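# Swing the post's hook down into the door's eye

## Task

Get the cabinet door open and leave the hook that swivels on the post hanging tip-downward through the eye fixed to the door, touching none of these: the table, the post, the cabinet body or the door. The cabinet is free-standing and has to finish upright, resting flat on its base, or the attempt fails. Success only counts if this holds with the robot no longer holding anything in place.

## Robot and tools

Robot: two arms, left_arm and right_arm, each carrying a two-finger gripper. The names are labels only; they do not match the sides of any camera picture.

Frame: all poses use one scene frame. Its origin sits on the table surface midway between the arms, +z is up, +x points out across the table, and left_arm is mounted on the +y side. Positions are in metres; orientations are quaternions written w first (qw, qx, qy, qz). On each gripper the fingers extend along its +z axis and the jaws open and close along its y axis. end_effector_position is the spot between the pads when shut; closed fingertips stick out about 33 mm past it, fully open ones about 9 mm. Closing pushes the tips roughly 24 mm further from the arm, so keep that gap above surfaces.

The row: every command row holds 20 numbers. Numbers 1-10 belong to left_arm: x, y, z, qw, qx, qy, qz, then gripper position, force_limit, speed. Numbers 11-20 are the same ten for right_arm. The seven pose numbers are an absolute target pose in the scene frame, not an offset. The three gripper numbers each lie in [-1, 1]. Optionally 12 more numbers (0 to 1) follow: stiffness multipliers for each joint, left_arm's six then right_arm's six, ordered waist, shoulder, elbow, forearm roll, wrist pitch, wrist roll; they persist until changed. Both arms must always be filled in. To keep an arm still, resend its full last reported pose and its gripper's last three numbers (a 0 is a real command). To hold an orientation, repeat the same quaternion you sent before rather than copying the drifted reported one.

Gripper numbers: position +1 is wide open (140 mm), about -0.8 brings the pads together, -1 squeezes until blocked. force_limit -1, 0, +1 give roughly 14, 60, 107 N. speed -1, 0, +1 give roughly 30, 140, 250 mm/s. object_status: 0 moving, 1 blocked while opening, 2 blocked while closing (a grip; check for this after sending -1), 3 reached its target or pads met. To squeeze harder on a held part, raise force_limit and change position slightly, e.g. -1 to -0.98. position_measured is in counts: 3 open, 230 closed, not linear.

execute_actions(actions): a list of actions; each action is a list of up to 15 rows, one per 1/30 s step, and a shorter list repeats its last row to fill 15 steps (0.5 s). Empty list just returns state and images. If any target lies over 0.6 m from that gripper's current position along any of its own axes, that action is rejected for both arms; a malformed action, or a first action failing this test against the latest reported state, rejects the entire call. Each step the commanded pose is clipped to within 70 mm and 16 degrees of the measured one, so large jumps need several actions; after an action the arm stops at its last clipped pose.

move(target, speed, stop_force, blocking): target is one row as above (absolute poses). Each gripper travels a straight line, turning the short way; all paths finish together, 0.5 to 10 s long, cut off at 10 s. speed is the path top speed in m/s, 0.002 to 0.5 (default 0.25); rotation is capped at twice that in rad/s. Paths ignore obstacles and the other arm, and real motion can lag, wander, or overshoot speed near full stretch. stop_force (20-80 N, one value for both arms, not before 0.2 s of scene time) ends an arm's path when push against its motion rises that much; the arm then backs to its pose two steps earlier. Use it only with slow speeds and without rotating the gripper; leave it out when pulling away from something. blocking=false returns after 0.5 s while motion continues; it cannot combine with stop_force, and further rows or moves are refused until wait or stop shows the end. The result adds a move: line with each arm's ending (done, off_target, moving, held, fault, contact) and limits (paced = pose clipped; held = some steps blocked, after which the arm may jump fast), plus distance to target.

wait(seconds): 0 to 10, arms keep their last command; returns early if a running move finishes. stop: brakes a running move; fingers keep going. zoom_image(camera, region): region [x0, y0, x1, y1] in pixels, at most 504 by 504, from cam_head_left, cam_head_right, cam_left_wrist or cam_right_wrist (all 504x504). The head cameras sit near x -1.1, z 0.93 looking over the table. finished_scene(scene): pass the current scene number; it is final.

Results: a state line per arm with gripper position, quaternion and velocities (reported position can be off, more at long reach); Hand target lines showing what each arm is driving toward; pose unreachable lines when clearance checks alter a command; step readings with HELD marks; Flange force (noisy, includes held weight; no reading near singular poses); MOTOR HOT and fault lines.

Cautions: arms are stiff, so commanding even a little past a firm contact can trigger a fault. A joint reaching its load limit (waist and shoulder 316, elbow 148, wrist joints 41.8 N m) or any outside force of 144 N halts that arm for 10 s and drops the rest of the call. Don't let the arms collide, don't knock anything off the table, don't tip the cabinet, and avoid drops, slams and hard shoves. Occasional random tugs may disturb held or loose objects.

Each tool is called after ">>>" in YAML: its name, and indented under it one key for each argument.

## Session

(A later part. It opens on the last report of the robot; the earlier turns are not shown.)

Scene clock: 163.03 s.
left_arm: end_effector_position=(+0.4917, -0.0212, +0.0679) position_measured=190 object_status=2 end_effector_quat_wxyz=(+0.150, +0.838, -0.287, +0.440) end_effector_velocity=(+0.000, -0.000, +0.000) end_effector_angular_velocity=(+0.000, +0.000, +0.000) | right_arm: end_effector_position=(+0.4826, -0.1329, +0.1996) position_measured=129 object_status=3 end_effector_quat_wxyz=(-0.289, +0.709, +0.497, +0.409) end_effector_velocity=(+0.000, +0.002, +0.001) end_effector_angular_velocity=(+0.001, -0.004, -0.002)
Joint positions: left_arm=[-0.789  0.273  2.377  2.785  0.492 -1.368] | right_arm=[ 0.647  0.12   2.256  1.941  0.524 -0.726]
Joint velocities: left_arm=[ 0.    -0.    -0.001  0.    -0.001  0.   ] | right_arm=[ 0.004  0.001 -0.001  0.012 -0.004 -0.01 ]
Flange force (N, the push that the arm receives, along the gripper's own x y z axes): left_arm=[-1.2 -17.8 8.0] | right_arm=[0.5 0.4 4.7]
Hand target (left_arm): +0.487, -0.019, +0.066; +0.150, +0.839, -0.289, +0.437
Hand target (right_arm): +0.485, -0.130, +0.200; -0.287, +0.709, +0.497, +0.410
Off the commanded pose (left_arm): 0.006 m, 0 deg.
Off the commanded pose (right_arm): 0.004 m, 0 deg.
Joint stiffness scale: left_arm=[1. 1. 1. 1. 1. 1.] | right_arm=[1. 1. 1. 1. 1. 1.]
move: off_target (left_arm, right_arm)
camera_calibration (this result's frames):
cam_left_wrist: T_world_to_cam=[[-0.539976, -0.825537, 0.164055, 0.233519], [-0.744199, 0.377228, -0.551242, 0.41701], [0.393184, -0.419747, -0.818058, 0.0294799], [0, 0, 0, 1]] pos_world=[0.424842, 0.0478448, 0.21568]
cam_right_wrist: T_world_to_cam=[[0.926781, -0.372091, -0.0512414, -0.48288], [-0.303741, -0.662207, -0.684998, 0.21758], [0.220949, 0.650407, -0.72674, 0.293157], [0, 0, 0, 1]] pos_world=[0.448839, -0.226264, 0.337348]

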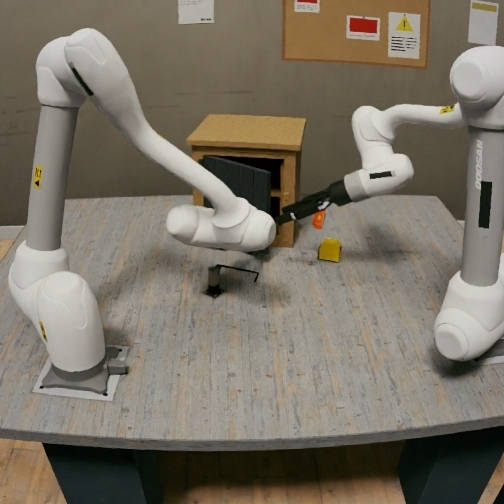

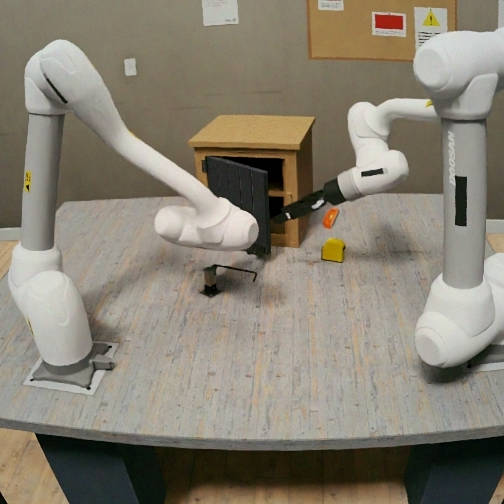

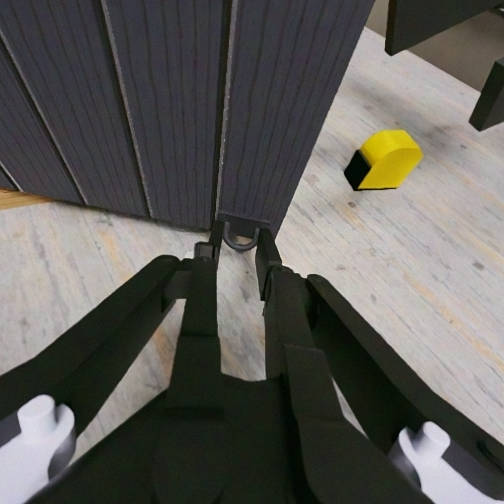

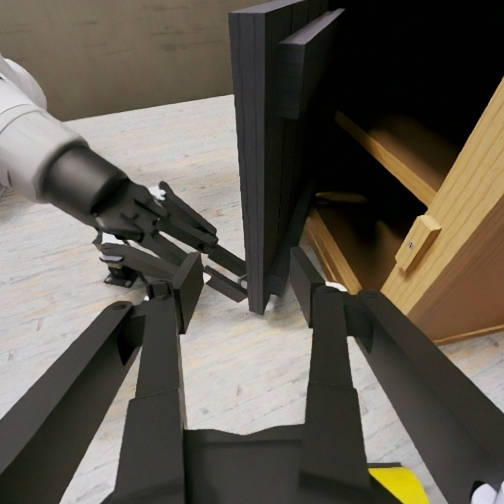

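>>> move:
  target: [0.487,-0.019,0.066,0.15,0.839,-0.289,0.437,-1,-0.3,-1,0.522,-0.05,0.2,-0.287,0.709,0.497,0.41,-0.1,0,0]
  speed: 0.05

>>> move:
  target: [0.49,-0.019,0.066,0.15,0.839,-0.289,0.437,-0.2,-0.5,0,0.522,-0.05,0.2,-0.287,0.709,0.497,0.41,-0.1,0,0]

>>> move:
  target: [0.40,0.06,0.16,0.032,0.885,-0.062,0.461,-0.2,-0.5,0,0.522,-0.05,0.2,-0.287,0.709,0.497,0.41,-0.1,0,0]
  speed: 0.12

>>> move:
  target: [0.37,0.06,0.16,0,0.9,-0.4,0.17,-0.2,-0.5,0,0.522,-0.05,0.2,-0.287,0.709,0.497,0.41,-0.1,0,0]
  speed: 0.15

>>> move:
  target: [0.382,0.04,0.13,0,0.809,-0.588,0,-0.2,-0.5,0,0.522,-0.05,0.2,-0.287,0.709,0.497,0.41,-0.1,0,0]
  speed: 0.15

Scene clock: 173.03 s.
left_arm: end_effector_position=(+0.4917, -0.0211, +0.0679) position_measured=190 object_status=2 end_effector_quat_wxyz=(+0.150, +0.838, -0.287, +0.440) end_effector_velocity=(+0.000, +0.001, -0.001) end_effector_angular_velocity=(+0.000, +0.001, +0.002) | right_arm: end_effector_position=(+0.5205, -0.0539, +0.1993) position_measured=141 object_status=3 end_effector_quat_wxyz=(-0.287, +0.708, +0.498, +0.410) end_effector_velocity=(+0.002, +0.001, +0.000) end_effector_angular_velocity=(+0.000, -0.000, -0.002)
Joint positions: left_arm=[-0.789  0.273  2.377  2.785  0.492 -1.368] | right_arm=[ 0.72   0.234  2.11   1.976  0.462 -0.71 ]
Joint velocities: left_arm=[ 0.002  0.001  0.001  0.     0.    -0.001] | right_arm=[-0.001  0.002 -0.003  0.001 -0.001  0.001]
Flange force (N, the push that the arm receives, along the gripper's own x y z axes): left_arm=[-1.0 -17.6 3.4] | right_arm=[-0.5 -1.6 0.1]
Hand target (left_arm): +0.487, -0.019, +0.066; +0.150, +0.839, -0.289, +0.437
Hand target (right_arm): +0.522, -0.050, +0.200; -0.287, +0.709, +0.497, +0.410
Off the commanded pose (left_arm): 0.006 m, 0 deg.
Off the commanded pose (right_arm): 0.004 m, 0 deg.
Joint stiffness scale: left_arm=[1. 1. 1. 1. 1. 1.] | right_arm=[1. 1. 1. 1. 1. 1.]
move: off_target (left_arm, right_arm)
camera_calibration (this result's frames):
cam_left_wrist: T_world_to_cam=[[-0.539944, -0.825552, 0.164086, 0.233521], [-0.744272, 0.37724, -0.551134, 0.41702], [0.39309, -0.419706, -0.818124, 0.0295537], [0, 0, 0, 1]] pos_world=[0.424847, 0.0478711, 0.215695]
cam_right_wrist: T_world_to_cam=[[0.927232, -0.371563, -0.0467109, -0.489746], [-0.300578, -0.664019, -0.68464, 0.27942], [0.22337, 0.64886, -0.727383, 0.231992], [0, 0, 0, 1]] pos_world=[0.486276, -0.146961, 0.337173]

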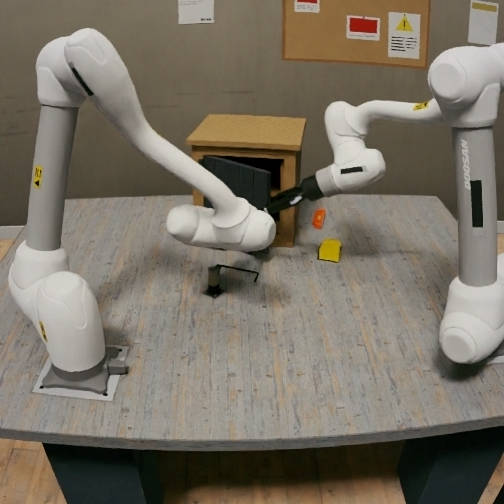

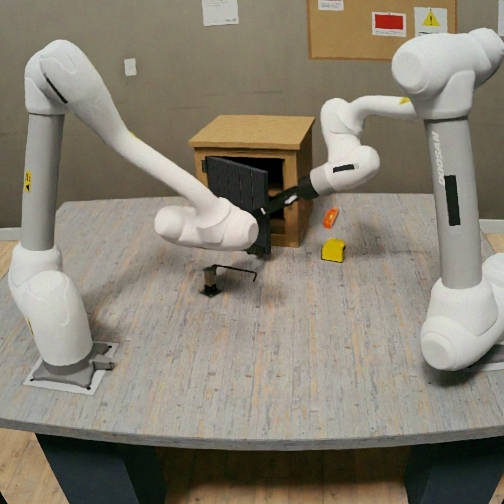

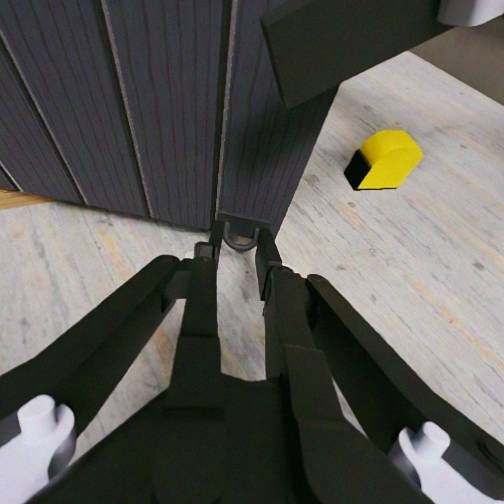

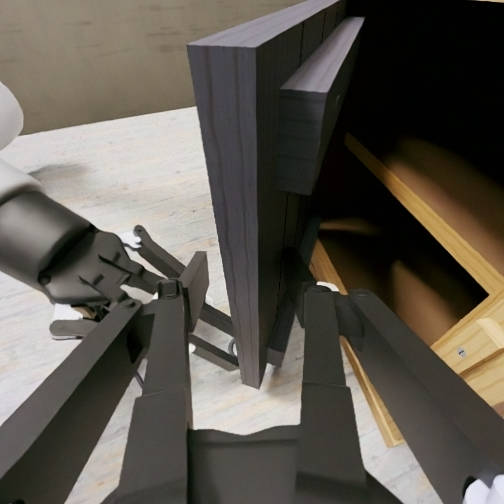

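Scene clock: 173.73 s.
left_arm: end_effector_position=(+0.4913, -0.0211, +0.0672) position_measured=154 object_status=3 end_effector_quat_wxyz=(+0.150, +0.837, -0.289, +0.439) end_effector_velocity=(+0.000, +0.001, +0.001) end_effector_angular_velocity=(-0.000, -0.001, -0.001) | right_arm: end_effector_position=(+0.5204, -0.0534, +0.1996) position_measured=141 object_status=3 end_effector_quat_wxyz=(-0.288, +0.708, +0.498, +0.410) end_effector_velocity=(+0.000, +0.000, +0.000) end_effector_angular_velocity=(+0.001, -0.000, +0.000)
Joint positions: left_arm=[-0.787  0.273  2.377  2.794  0.488 -1.37 ] | right_arm=[ 0.721  0.234  2.109  1.976  0.462 -0.71 ]
Joint velocities: left_arm=[ 0.002 -0.001  0.     0.004 -0.001 -0.001] | right_arm=[-0. -0. -0.  0.  0. -0.]
Flange force (N, the push that the arm receives, along the gripper's own x y z axes): left_arm=[-2.4 -4.0 -0.2] | right_arm=[-0.4 -2.3 1.8]
Hand target (left_arm): +0.490, -0.019, +0.066; +0.150, +0.839, -0.289, +0.437
Hand target (right_arm): +0.522, -0.050, +0.200; -0.287, +0.709, +0.497, +0.410
Off the commanded pose (left_arm): 0.003 m, 0 deg.
Off the commanded pose (right_arm): 0.004 m, 0 deg.
Joint stiffness scale: left_arm=[1. 1. 1. 1. 1. 1.] | right_arm=[1. 1. 1. 1. 1. 1.]
move: off_target (right_arm)
camera_calibration (this result's frames):
cam_left_wrist: T_world_to_cam=[[-0.54408, -0.823211, 0.162173, 0.23563], [-0.742802, 0.382715, -0.54934, 0.415566], [0.390157, -0.419348, -0.81971, 0.0307366], [0, 0, 0, 1]] pos_world=[0.424893, 0.0478195, 0.215269]
cam_right_wrist: T_world_to_cam=[[0.927381, -0.371185, -0.0467442, -0.489513], [-0.300244, -0.663886, -0.684915, 0.279783], [0.223198, 0.649212, -0.727122, 0.23195], [0, 0, 0, 1]] pos_world=[0.486198, -0.14654, 0.337401]

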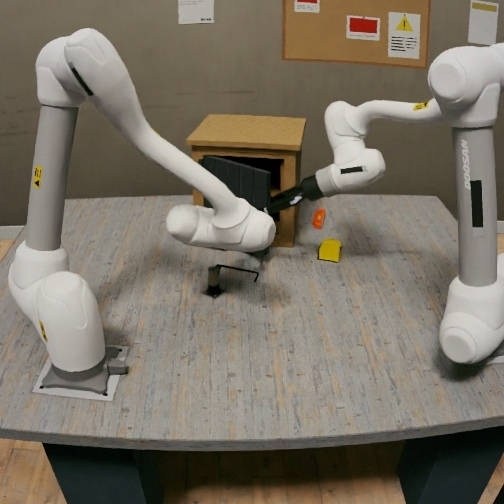

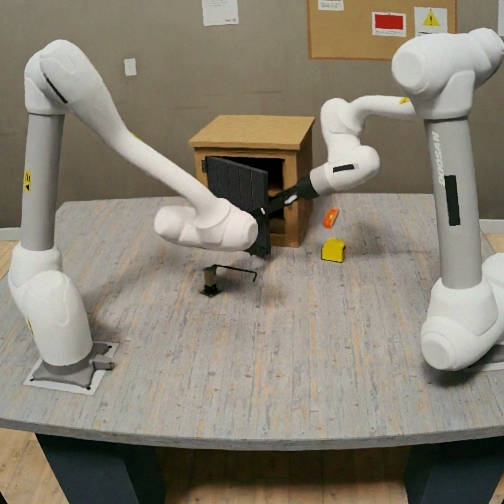

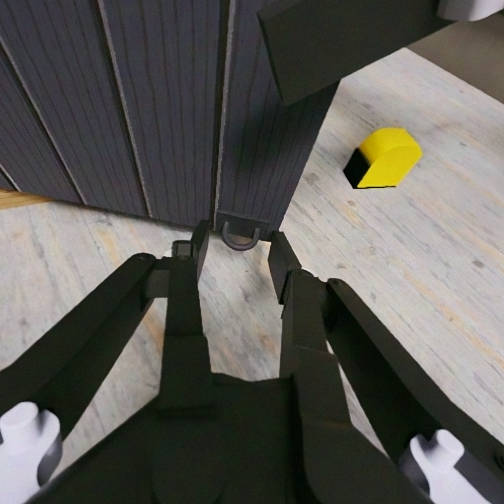

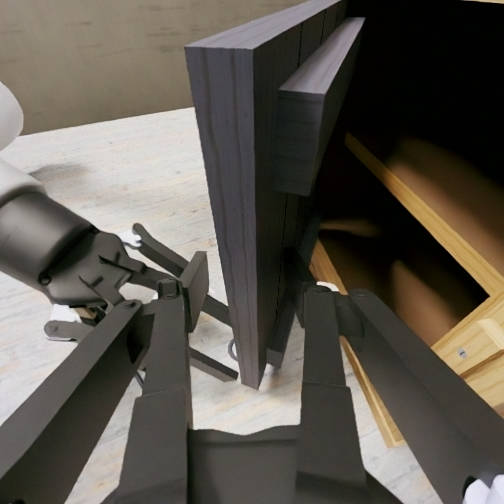

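Scene clock: 176.30 s.
left_arm: end_effector_position=(+0.3997, +0.0640, +0.1547) position_measured=154 object_status=3 end_effector_quat_wxyz=(+0.029, +0.886, -0.064, +0.459) end_effector_velocity=(-0.001, +0.001, +0.000) end_effector_angular_velocity=(+0.004, +0.001, +0.010) | right_arm: end_effector_position=(+0.5204, -0.0534, +0.1996) position_measured=141 object_status=3 end_effector_quat_wxyz=(-0.288, +0.708, +0.498, +0.410) end_effector_velocity=(-0.001, +0.001, -0.001) end_effector_angular_velocity=(-0.000, +0.001, +0.002)
Joint positions: left_arm=[-1.154  0.035  2.401  1.454  0.817 -0.654] | right_arm=[ 0.721  0.234  2.109  1.976  0.462 -0.71 ]
Joint velocities: left_arm=[-0.005  0.    -0.003 -0.016  0.01   0.007] | right_arm=[ 0.002  0.001 -0.    -0.     0.     0.   ]
Flange force (N, the push that the arm receives, along the gripper's own x y z axes): left_arm=[-1.2 -1.1 3.0] | right_arm=[-0.1 -2.5 2.6]
Hand target (left_arm): +0.401, +0.061, +0.160; +0.031, +0.885, -0.062, +0.461
Hand target (right_arm): +0.522, -0.050, +0.200; -0.287, +0.709, +0.497, +0.410
Off the commanded pose (left_arm): 0.007 m, 0 deg.
Off the commanded pose (right_arm): 0.004 m, 0 deg.
Joint stiffness scale: left_arm=[1. 1. 1. 1. 1. 1.] | right_arm=[1. 1. 1. 1. 1. 1.]
move: off_target (left_arm, right_arm)
camera_calibration (this result's frames):
cam_left_wrist: T_world_to_cam=[[-0.0584487, -0.985839, 0.157182, 0.0587531], [-0.838462, -0.036977, -0.543704, 0.427323], [0.541816, -0.16357, -0.824427, 0.0976198], [0, 0, 0, 1]] pos_world=[0.308837, 0.0896899, 0.303583]
cam_right_wrist: T_world_to_cam=[[0.927379, -0.371187, -0.0467821, -0.489493], [-0.300267, -0.663869, -0.684921, 0.279815], [0.223176, 0.649229, -0.727114, 0.231952], [0, 0, 0, 1]] pos_world=[0.486199, -0.146523, 0.337407]

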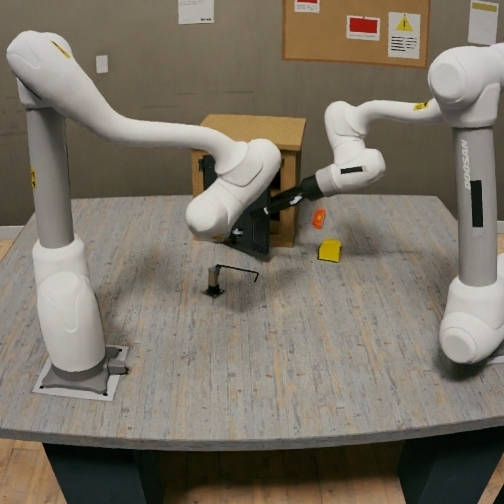

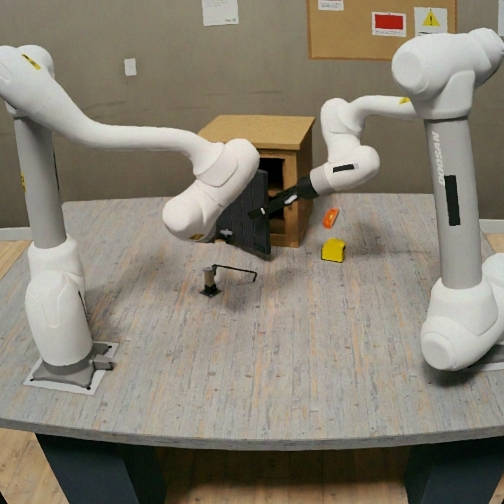

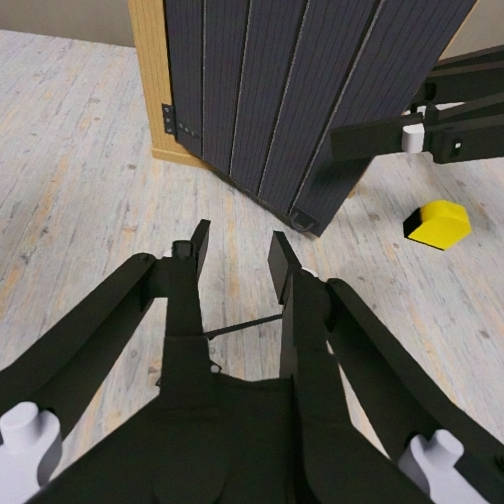

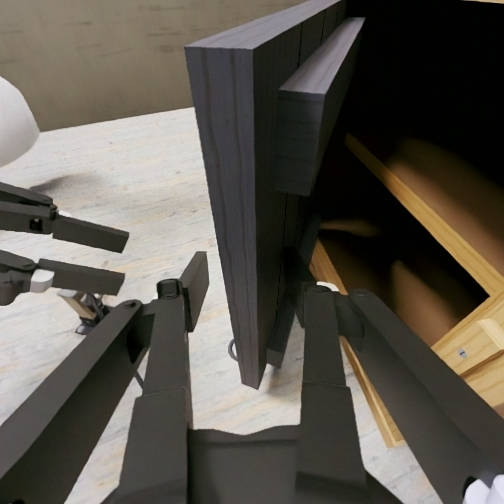

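Scene clock: 179.70 s.
left_arm: end_effector_position=(+0.3671, +0.0623, +0.1579) position_measured=154 object_status=3 end_effector_quat_wxyz=(-0.000, +0.901, -0.400, +0.170) end_effector_velocity=(+0.000, +0.000, +0.000) end_effector_angular_velocity=(+0.003, +0.008, -0.007) | right_arm: end_effector_position=(+0.5204, -0.0534, +0.1996) position_measured=141 object_status=3 end_effector_quat_wxyz=(-0.288, +0.708, +0.498, +0.410) end_effector_velocity=(+0.001, -0.001, +0.001) end_effector_angular_velocity=(+0.000, -0.001, -0.002)
Joint positions: left_arm=[-0.861 -0.029  2.169  0.253  0.718  1.309] | right_arm=[ 0.721  0.234  2.109  1.976  0.462 -0.71 ]
Joint velocities: left_arm=[ 0.005  0.002 -0.004 -0.014  0.006  0.022] | right_arm=[-0.002 -0.001 -0.    -0.    -0.    -0.   ]
Flange force (N, the push that the arm receives, along the gripper's own x y z axes): left_arm=[-1.0 0.0 0.2] | right_arm=[0.0 -3.5 2.1]
Hand target (left_arm): +0.369, +0.060, +0.159; +0.000, +0.901, -0.400, +0.169
Hand target (right_arm): +0.522, -0.050, +0.200; -0.287, +0.709, +0.497, +0.410
Off the commanded pose (left_arm): 0.004 m, 0 deg.
Off the commanded pose (right_arm): 0.004 m, 0 deg.
Joint stiffness scale: left_arm=[1. 1. 1. 1. 1. 1.] | right_arm=[1. 1. 1. 1. 1. 1.]
move: off_target (left_arm, right_arm)
camera_calibration (this result's frames):
cam_left_wrist: T_world_to_cam=[[-0.605171, -0.79447, -0.0508536, 0.276275], [-0.796095, 0.60396, 0.0382612, 0.254275], [0.000316213, 0.0636389, -0.997973, 0.329646], [0, 0, 0, 1]] pos_world=[0.369517, 0.0449421, 0.333299]
cam_right_wrist: T_world_to_cam=[[0.927379, -0.371186, -0.0467823, -0.489493], [-0.300266, -0.663867, -0.684924, 0.279818], [0.223177, 0.649231, -0.727111, 0.231951], [0, 0, 0, 1]] pos_world=[0.4862, -0.14652, 0.337409]

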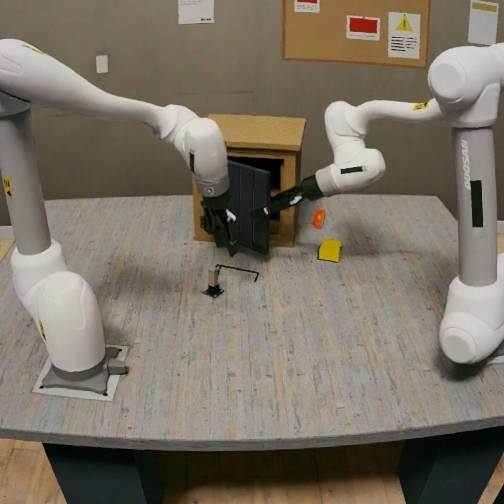

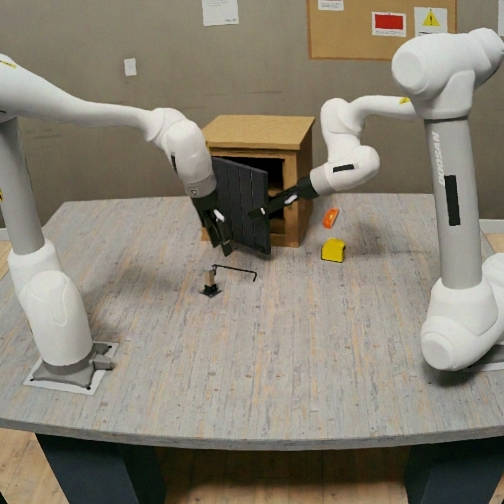

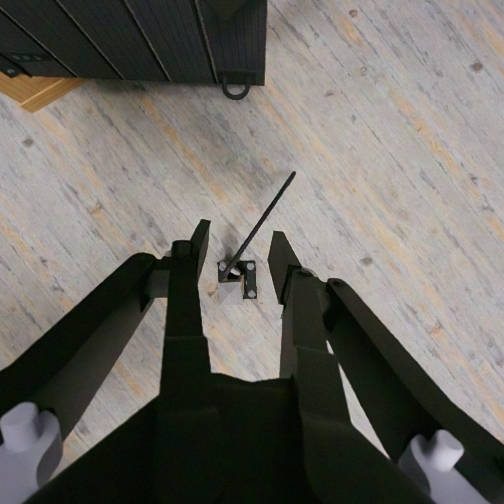

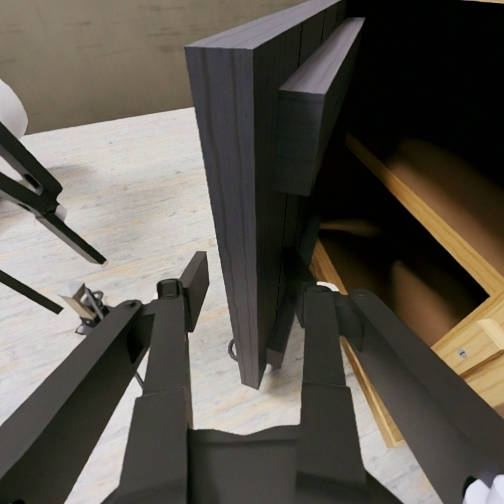

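Scene clock: 181.87 s.
left_arm: end_effector_position=(+0.3794, +0.0424, +0.1291) position_measured=154 object_status=3 end_effector_quat_wxyz=(-0.001, +0.809, -0.587, +0.000) end_effector_velocity=(-0.000, -0.000, +0.000) end_effector_angular_velocity=(+0.004, +0.007, -0.012) | right_arm: end_effector_position=(+0.5204, -0.0534, +0.1996) position_measured=141 object_status=3 end_effector_quat_wxyz=(-0.288, +0.708, +0.498, +0.410) end_effector_velocity=(-0.000, +0.000, -0.002) end_effector_angular_velocity=(-0.001, +0.003, -0.000)
Joint positions: left_arm=[-0.771  0.175  1.966  0.003  1.001  1.983] | right_arm=[ 0.721  0.234  2.109  1.976  0.462 -0.71 ]
Joint velocities: left_arm=[ 0.     0.003 -0.005 -0.003  0.009  0.014] | right_arm=[0.001 0.002 0.    0.001 0.    0.001]
Flange force (N, the push that the arm receives, along the gripper's own x y z axes): left_arm=[-1.7 2.0 3.7] | right_arm=[0.2 -3.7 2.1]
Hand target (left_arm): +0.382, +0.040, +0.130; +0.000, +0.809, -0.588, -0.000
Hand target (right_arm): +0.522, -0.050, +0.200; -0.287, +0.709, +0.497, +0.410
Off the commanded pose (left_arm): 0.004 m, 0 deg.
Off the commanded pose (right_arm): 0.004 m, 0 deg.
Joint stiffness scale: left_arm=[1. 1. 1. 1. 1. 1.] | right_arm=[1. 1. 1. 1. 1. 1.]
move: off_target (left_arm, right_arm)
camera_calibration (this result's frames):
cam_left_wrist: T_world_to_cam=[[-0.878677, -0.476651, 0.0270409, 0.346713], [-0.435908, 0.824092, 0.361741, 0.0894444], [-0.194708, 0.306067, -0.931886, 0.357368], [0, 0, 0, 1]] pos_world=[0.413221, -0.0178278, 0.291295]
cam_right_wrist: T_world_to_cam=[[0.92738, -0.371184, -0.0467818, -0.489493], [-0.300264, -0.663867, -0.684925, 0.27982], [0.223177, 0.649233, -0.72711, 0.23195], [0, 0, 0, 1]] pos_world=[0.4862, -0.146519, 0.33741]

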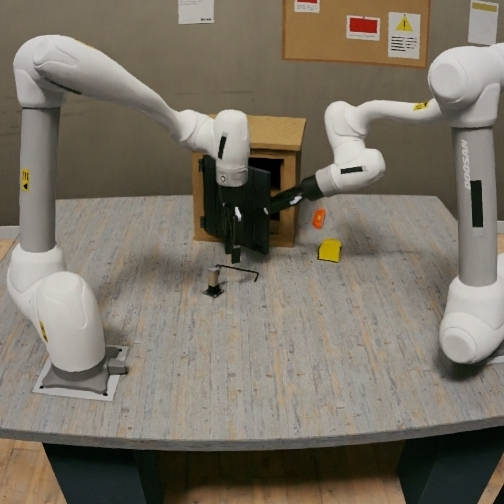

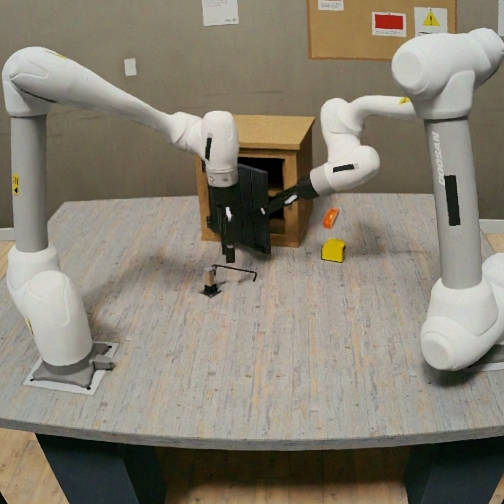

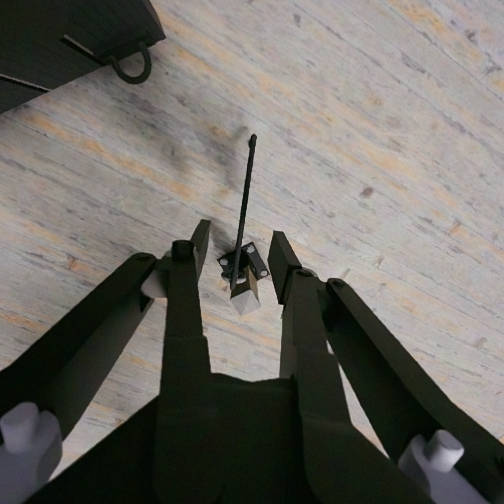

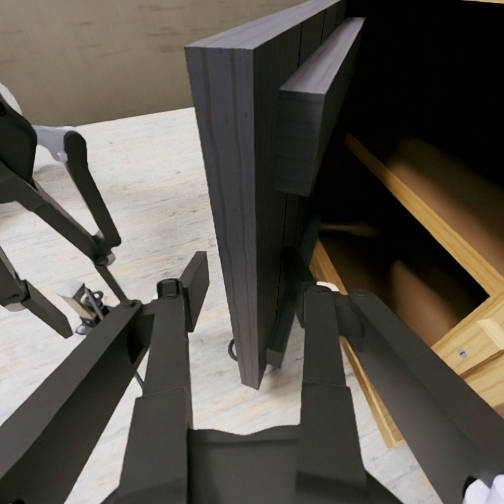

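>>> move:
  target: [0.38,0.042,0.066,0,0.809,-0.588,0,-0.2,-0.5,0,0.522,-0.05,0.2,-0.287,0.709,0.497,0.41,-0.1,0,0]
  speed: 0.08

>>> move:
  target: [0.38,0.042,0.066,0,0.809,-0.588,0,-1,-0.5,-0.5,0.522,-0.05,0.2,-0.287,0.709,0.497,0.41,-0.1,0,0]

>>> move:
  target: [0.409,0.06,0.104,0.08,0.919,-0.298,0.246,-1,-0.5,-0.5,0.522,-0.05,0.2,-0.287,0.709,0.497,0.41,-0.1,0,0]
  speed: 0.12

>>> move:
  target: [0.409,0.06,0.104,0.08,0.919,-0.298,0.246,-1,-0.5,-0.5,0.49,-0.018,0.2,-0.287,0.709,0.497,0.41,-0.1,0,0]
  speed: 0.03

Scene clock: 190.73 s.
left_arm: end_effector_position=(+0.3824, +0.0389, +0.0714) position_measured=154 object_status=3 end_effector_quat_wxyz=(-0.000, +0.809, -0.588, +0.004) end_effector_velocity=(+0.002, -0.001, -0.001) end_effector_angular_velocity=(-0.004, -0.003, +0.004) | right_arm: end_effector_position=(+0.5204, -0.0534, +0.1996) position_measured=141 object_status=3 end_effector_quat_wxyz=(-0.288, +0.708, +0.498, +0.410) end_effector_velocity=(-0.001, +0.000, +0.000) end_effector_angular_velocity=(+0.000, +0.001, +0.001)
Joint positions: left_arm=[-0.771  0.237  2.013  0.003  0.884  1.985] | right_arm=[ 0.721  0.234  2.109  1.976  0.462 -0.71 ]
Joint velocities: left_arm=[ 0.002  0.001  0.    -0.    -0.006 -0.002] | right_arm=[ 0.001 -0.001  0.    -0.    -0.     0.002]
Flange force (N, the push that the arm receives, along the gripper's own x y z axes): left_arm=[-1.4 -2.1 2.3] | right_arm=[0.1 -3.6 1.8]
Hand target (left_arm): +0.380, +0.042, +0.066; -0.000, +0.809, -0.588, -0.000
Hand target (right_arm): +0.522, -0.050, +0.200; -0.287, +0.709, +0.497, +0.410
Off the commanded pose (left_arm): 0.007 m, 0 deg.
Off the commanded pose (right_arm): 0.004 m, 0 deg.
Joint stiffness scale: left_arm=[1. 1. 1. 1. 1. 1.] | right_arm=[1. 1. 1. 1. 1. 1.]
move: off_target (left_arm, right_arm)
camera_calibration (this result's frames):
cam_left_wrist: T_world_to_cam=[[-0.879395, -0.475392, 0.0258297, 0.349587], [-0.436473, 0.826693, 0.355064, 0.115075], [-0.190148, 0.300967, -0.934485, 0.303929], [0, 0, 0, 1]] pos_world=[0.415444, -0.0204133, 0.234129]
cam_right_wrist: T_world_to_cam=[[0.927382, -0.37118, -0.0467809, -0.489491], [-0.300259, -0.663865, -0.684929, 0.279825], [0.223176, 0.649237, -0.727106, 0.231949], [0, 0, 0, 1]] pos_world=[0.4862, -0.146513, 0.337413]

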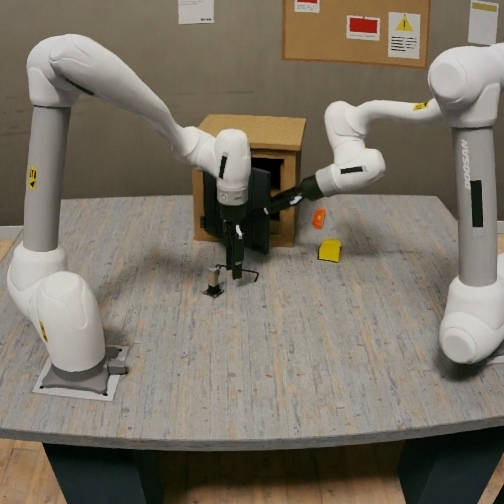

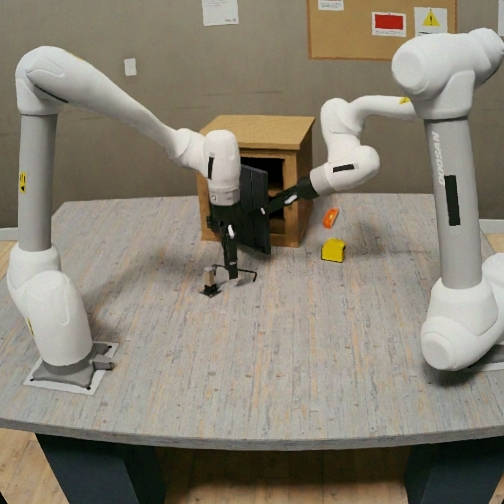

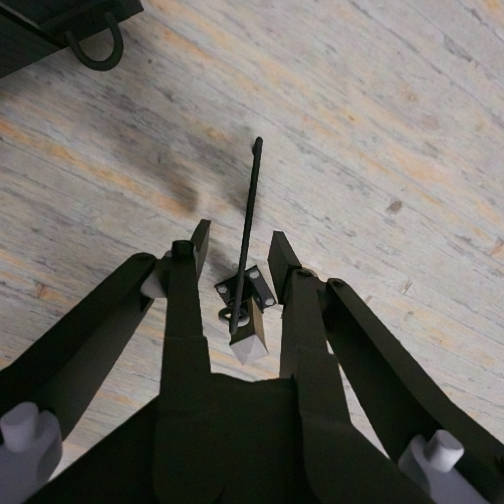

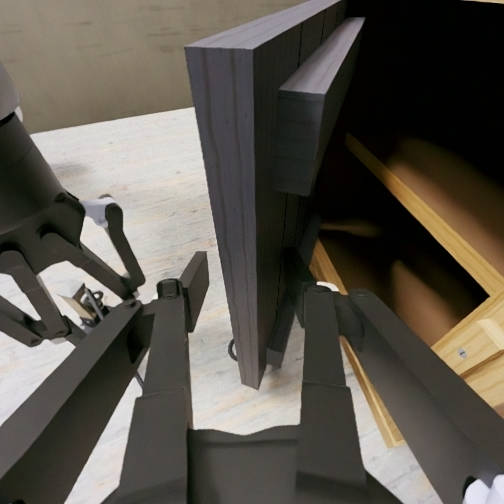

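Scene clock: 191.47 s.
left_arm: end_effector_position=(+0.3818, +0.0385, +0.0712) position_measured=224 object_status=0 end_effector_quat_wxyz=(+0.001, +0.810, -0.587, +0.004) end_effector_velocity=(-0.000, -0.000, -0.000) end_effector_angular_velocity=(+0.001, -0.000, -0.001) | right_arm: end_effector_position=(+0.5204, -0.0534, +0.1996) position_measured=141 object_status=3 end_effector_quat_wxyz=(-0.288, +0.708, +0.498, +0.410) end_effector_velocity=(-0.000, +0.000, -0.000) end_effector_angular_velocity=(+0.001, +0.001, +0.001)
Joint positions: left_arm=[-0.771  0.237  2.013  0.     0.884  1.985] | right_arm=[ 0.721  0.234  2.109  1.976  0.462 -0.71 ]
Joint velocities: left_arm=[-0.001  0.     0.     0.001 -0.    -0.   ] | right_arm=[ 0.     0.     0.    -0.     0.001  0.001]
Flange force (N, the push that the arm receives, along the gripper's own x y z axes): left_arm=[-5.9 9.6 -10.1] | right_arm=[-0.4 -2.8 0.3]
Hand target (left_arm): +0.380, +0.042, +0.066; -0.000, +0.809, -0.588, -0.000
Hand target (right_arm): +0.522, -0.050, +0.200; -0.287, +0.709, +0.497, +0.410
Off the commanded pose (left_arm): 0.007 m, 0 deg.
Off the commanded pose (right_arm): 0.004 m, 0 deg.
Joint stiffness scale: left_arm=[1. 1. 1. 1. 1. 1.] | right_arm=[1. 1. 1. 1. 1. 1.]
move: off_target (left_arm, right_arm)
camera_calibration (this result's frames):
cam_left_wrist: T_world_to_cam=[[-0.878482, -0.47695, 0.0280716, 0.348399], [-0.437314, 0.82636, 0.354804, 0.11557], [-0.192421, 0.299413, -0.934519, 0.304649], [0, 0, 0, 1]] pos_world=[0.415224, -0.0205492, 0.233916]
cam_right_wrist: T_world_to_cam=[[0.927384, -0.371175, -0.0467787, -0.48949], [-0.300253, -0.663864, -0.684933, 0.279829], [0.223175, 0.649241, -0.727103, 0.231948], [0, 0, 0, 1]] pos_world=[0.4862, -0.146508, 0.337416]

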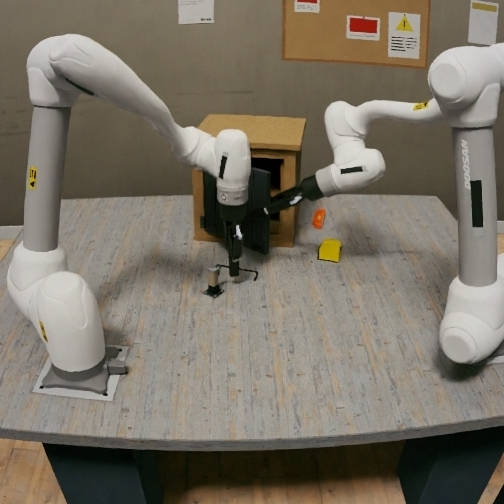

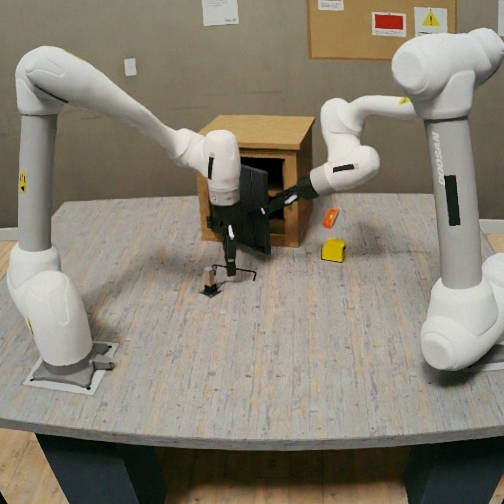

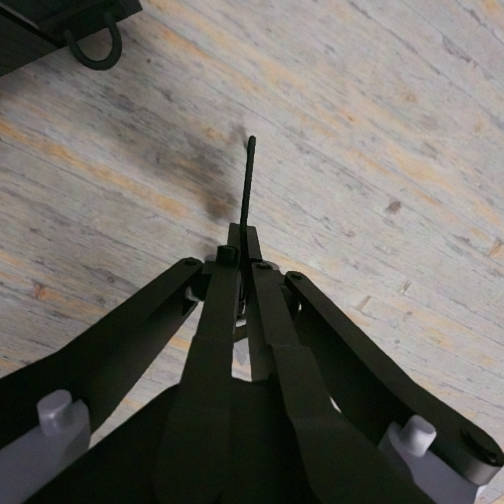

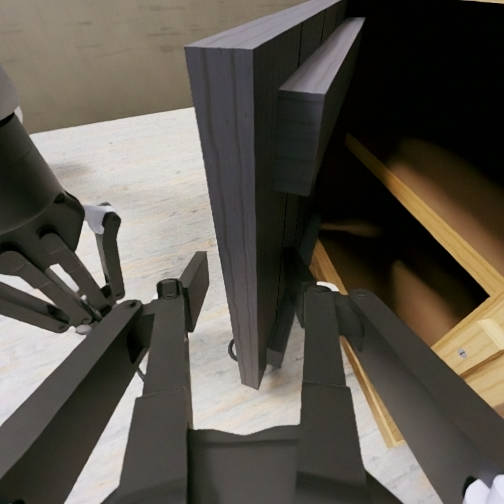

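Scene clock: 195.23 s.
left_arm: end_effector_position=(+0.4053, +0.0626, +0.0976) position_measured=225 object_status=2 end_effector_quat_wxyz=(+0.078, +0.922, -0.297, +0.237) end_effector_velocity=(-0.000, +0.000, -0.000) end_effector_angular_velocity=(+0.000, -0.012, +0.011) | right_arm: end_effector_position=(+0.5204, -0.0534, +0.1996) position_measured=141 object_status=3 end_effector_quat_wxyz=(-0.288, +0.708, +0.498, +0.410) end_effector_velocity=(-0.000, +0.000, -0.000) end_effector_angular_velocity=(-0.001, -0.000, +0.001)
Joint positions: left_arm=[-0.772  0.027  2.3    0.318  0.335  1.076] | right_arm=[ 0.721  0.234  2.109  1.976  0.462 -0.71 ]
Joint velocities: left_arm=[-0.01  -0.001  0.006  0.062 -0.005 -0.075] | right_arm=[ 0.001  0.     0.    -0.001 -0.    -0.   ]
Flange force (N, the push that the arm receives, along the gripper's own x y z axes): left_arm=[-30.3 20.5 -1.7] | right_arm=[0.1 -3.3 2.1]
Hand target (left_arm): +0.409, +0.060, +0.104; +0.080, +0.919, -0.298, +0.246
Hand target (right_arm): +0.522, -0.050, +0.200; -0.287, +0.709, +0.497, +0.410
Off the commanded pose (left_arm): 0.008 m, 1 deg.
Off the commanded pose (right_arm): 0.004 m, 0 deg.
Joint stiffness scale: left_arm=[1. 1. 1. 1. 1. 1.] | right_arm=[1. 1. 1. 1. 1. 1.]
move: off_target (left_arm, right_arm)
camera_calibration (this result's frames):
cam_left_wrist: T_world_to_cam=[[-0.457114, -0.881857, 0.115651, 0.225822], [-0.887287, 0.443177, -0.127733, 0.349996], [0.0613885, -0.161004, -0.985043, 0.257576], [0, 0, 0, 1]] pos_world=[0.397961, 0.0855028, 0.272313]
cam_right_wrist: T_world_to_cam=[[0.927384, -0.371175, -0.0467786, -0.48949], [-0.300253, -0.663864, -0.684933, 0.279829], [0.223175, 0.649241, -0.727103, 0.231947], [0, 0, 0, 1]] pos_world=[0.4862, -0.146508, 0.337416]

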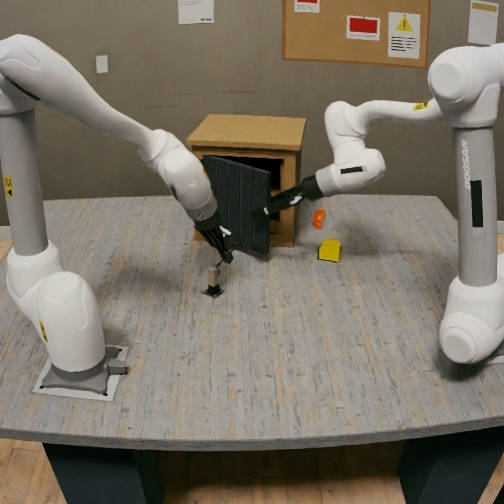

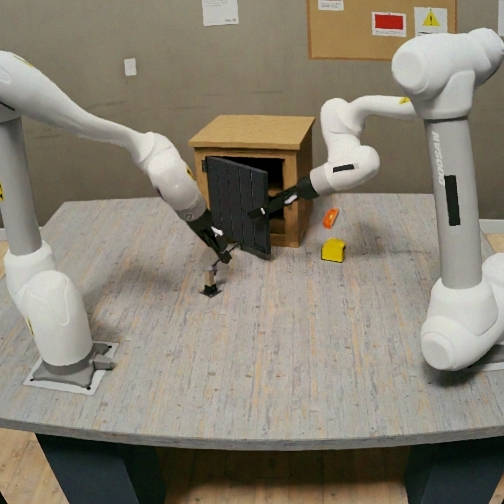

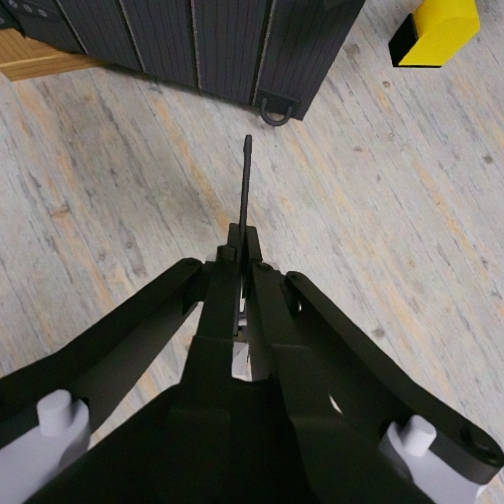

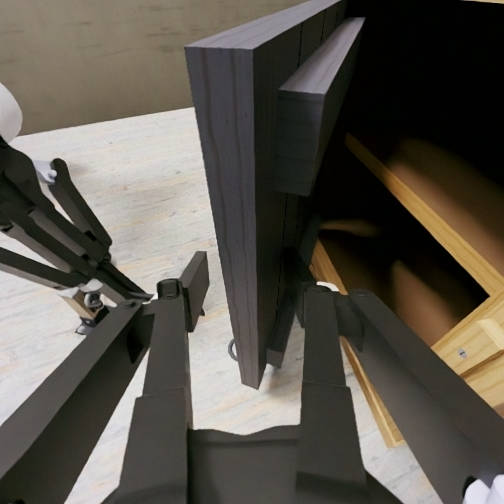

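Scene clock: 197.07 s.
left_arm: end_effector_position=(+0.4052, +0.0626, +0.0980) position_measured=225 object_status=2 end_effector_quat_wxyz=(+0.077, +0.922, -0.296, +0.238) end_effector_velocity=(-0.000, +0.001, -0.001) end_effector_angular_velocity=(+0.001, +0.001, +0.002) | right_arm: end_effector_position=(+0.4887, -0.0213, +0.1999) position_measured=141 object_status=3 end_effector_quat_wxyz=(-0.289, +0.709, +0.497, +0.409) end_effector_velocity=(-0.001, +0.002, +0.000) end_effector_angular_velocity=(+0.000, -0.001, -0.001)
Joint positions: left_arm=[-0.773  0.026  2.3    0.326  0.335  1.067] | right_arm=[ 0.803  0.237  2.105  2.087  0.41  -0.766]
Joint velocities: left_arm=[ 0.     0.001  0.001  0.002  0.    -0.003] | right_arm=[ 0.004  0.001 -0.001  0.01  -0.003 -0.007]
Flange force (N, the push that the arm receives, along the gripper's own x y z axes): no reading
Hand target (left_arm): +0.409, +0.060, +0.104; +0.080, +0.919, -0.298, +0.246
Hand target (right_arm): +0.490, -0.018, +0.200; -0.287, +0.709, +0.497, +0.410
Off the commanded pose (left_arm): 0.008 m, 1 deg.
Off the commanded pose (right_arm): 0.004 m, 0 deg.
Joint stiffness scale: left_arm=[1. 1. 1. 1. 1. 1.] | right_arm=[1. 1. 1. 1. 1. 1.]
move: off_target (left_arm, right_arm)
camera_calibration (this result's frames):
cam_left_wrist: T_world_to_cam=[[-0.456349, -0.882349, 0.114915, 0.225515], [-0.887548, 0.442197, -0.129305, 0.350249], [0.0632772, -0.161001, -0.984924, 0.257176], [0, 0, 0, 1]] pos_world=[0.397503, 0.0855092, 0.272673]
cam_right_wrist: T_world_to_cam=[[0.926696, -0.372405, -0.0504872, -0.447147], [-0.303405, -0.662094, -0.685256, 0.293444], [0.221766, 0.650342, -0.72655, 0.219009], [0, 0, 0, 1]] pos_world=[0.454833, -0.114663, 0.33763]

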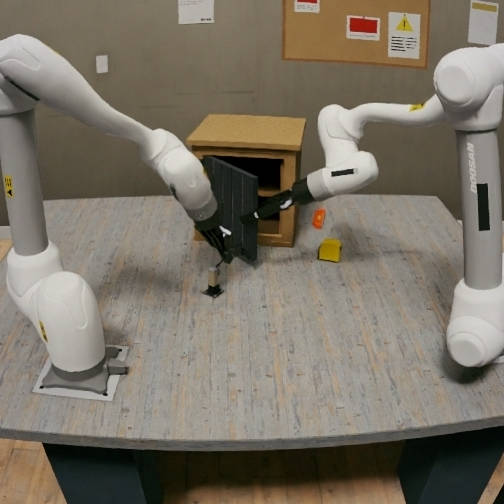

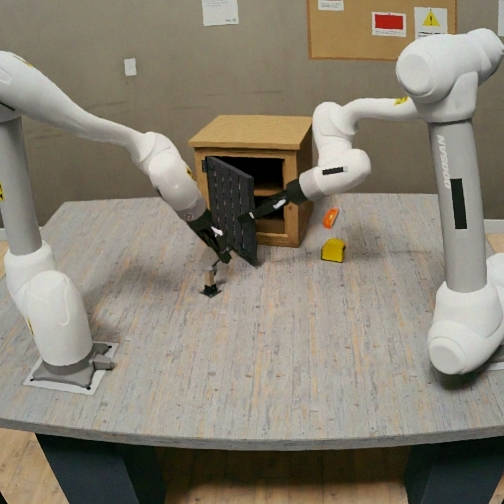

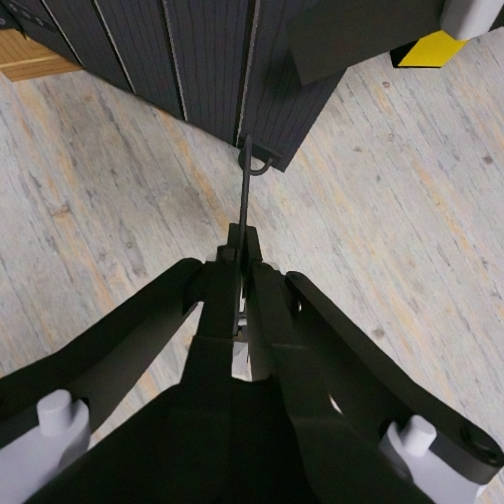

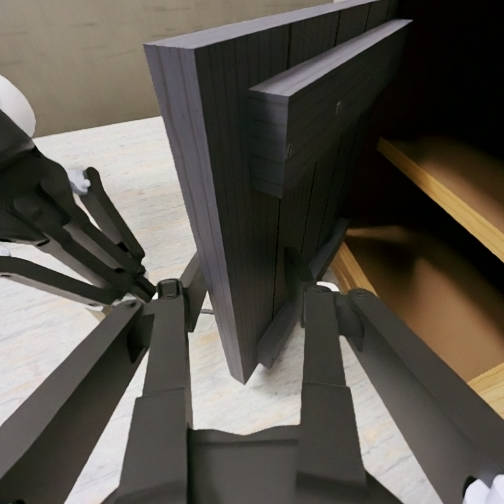

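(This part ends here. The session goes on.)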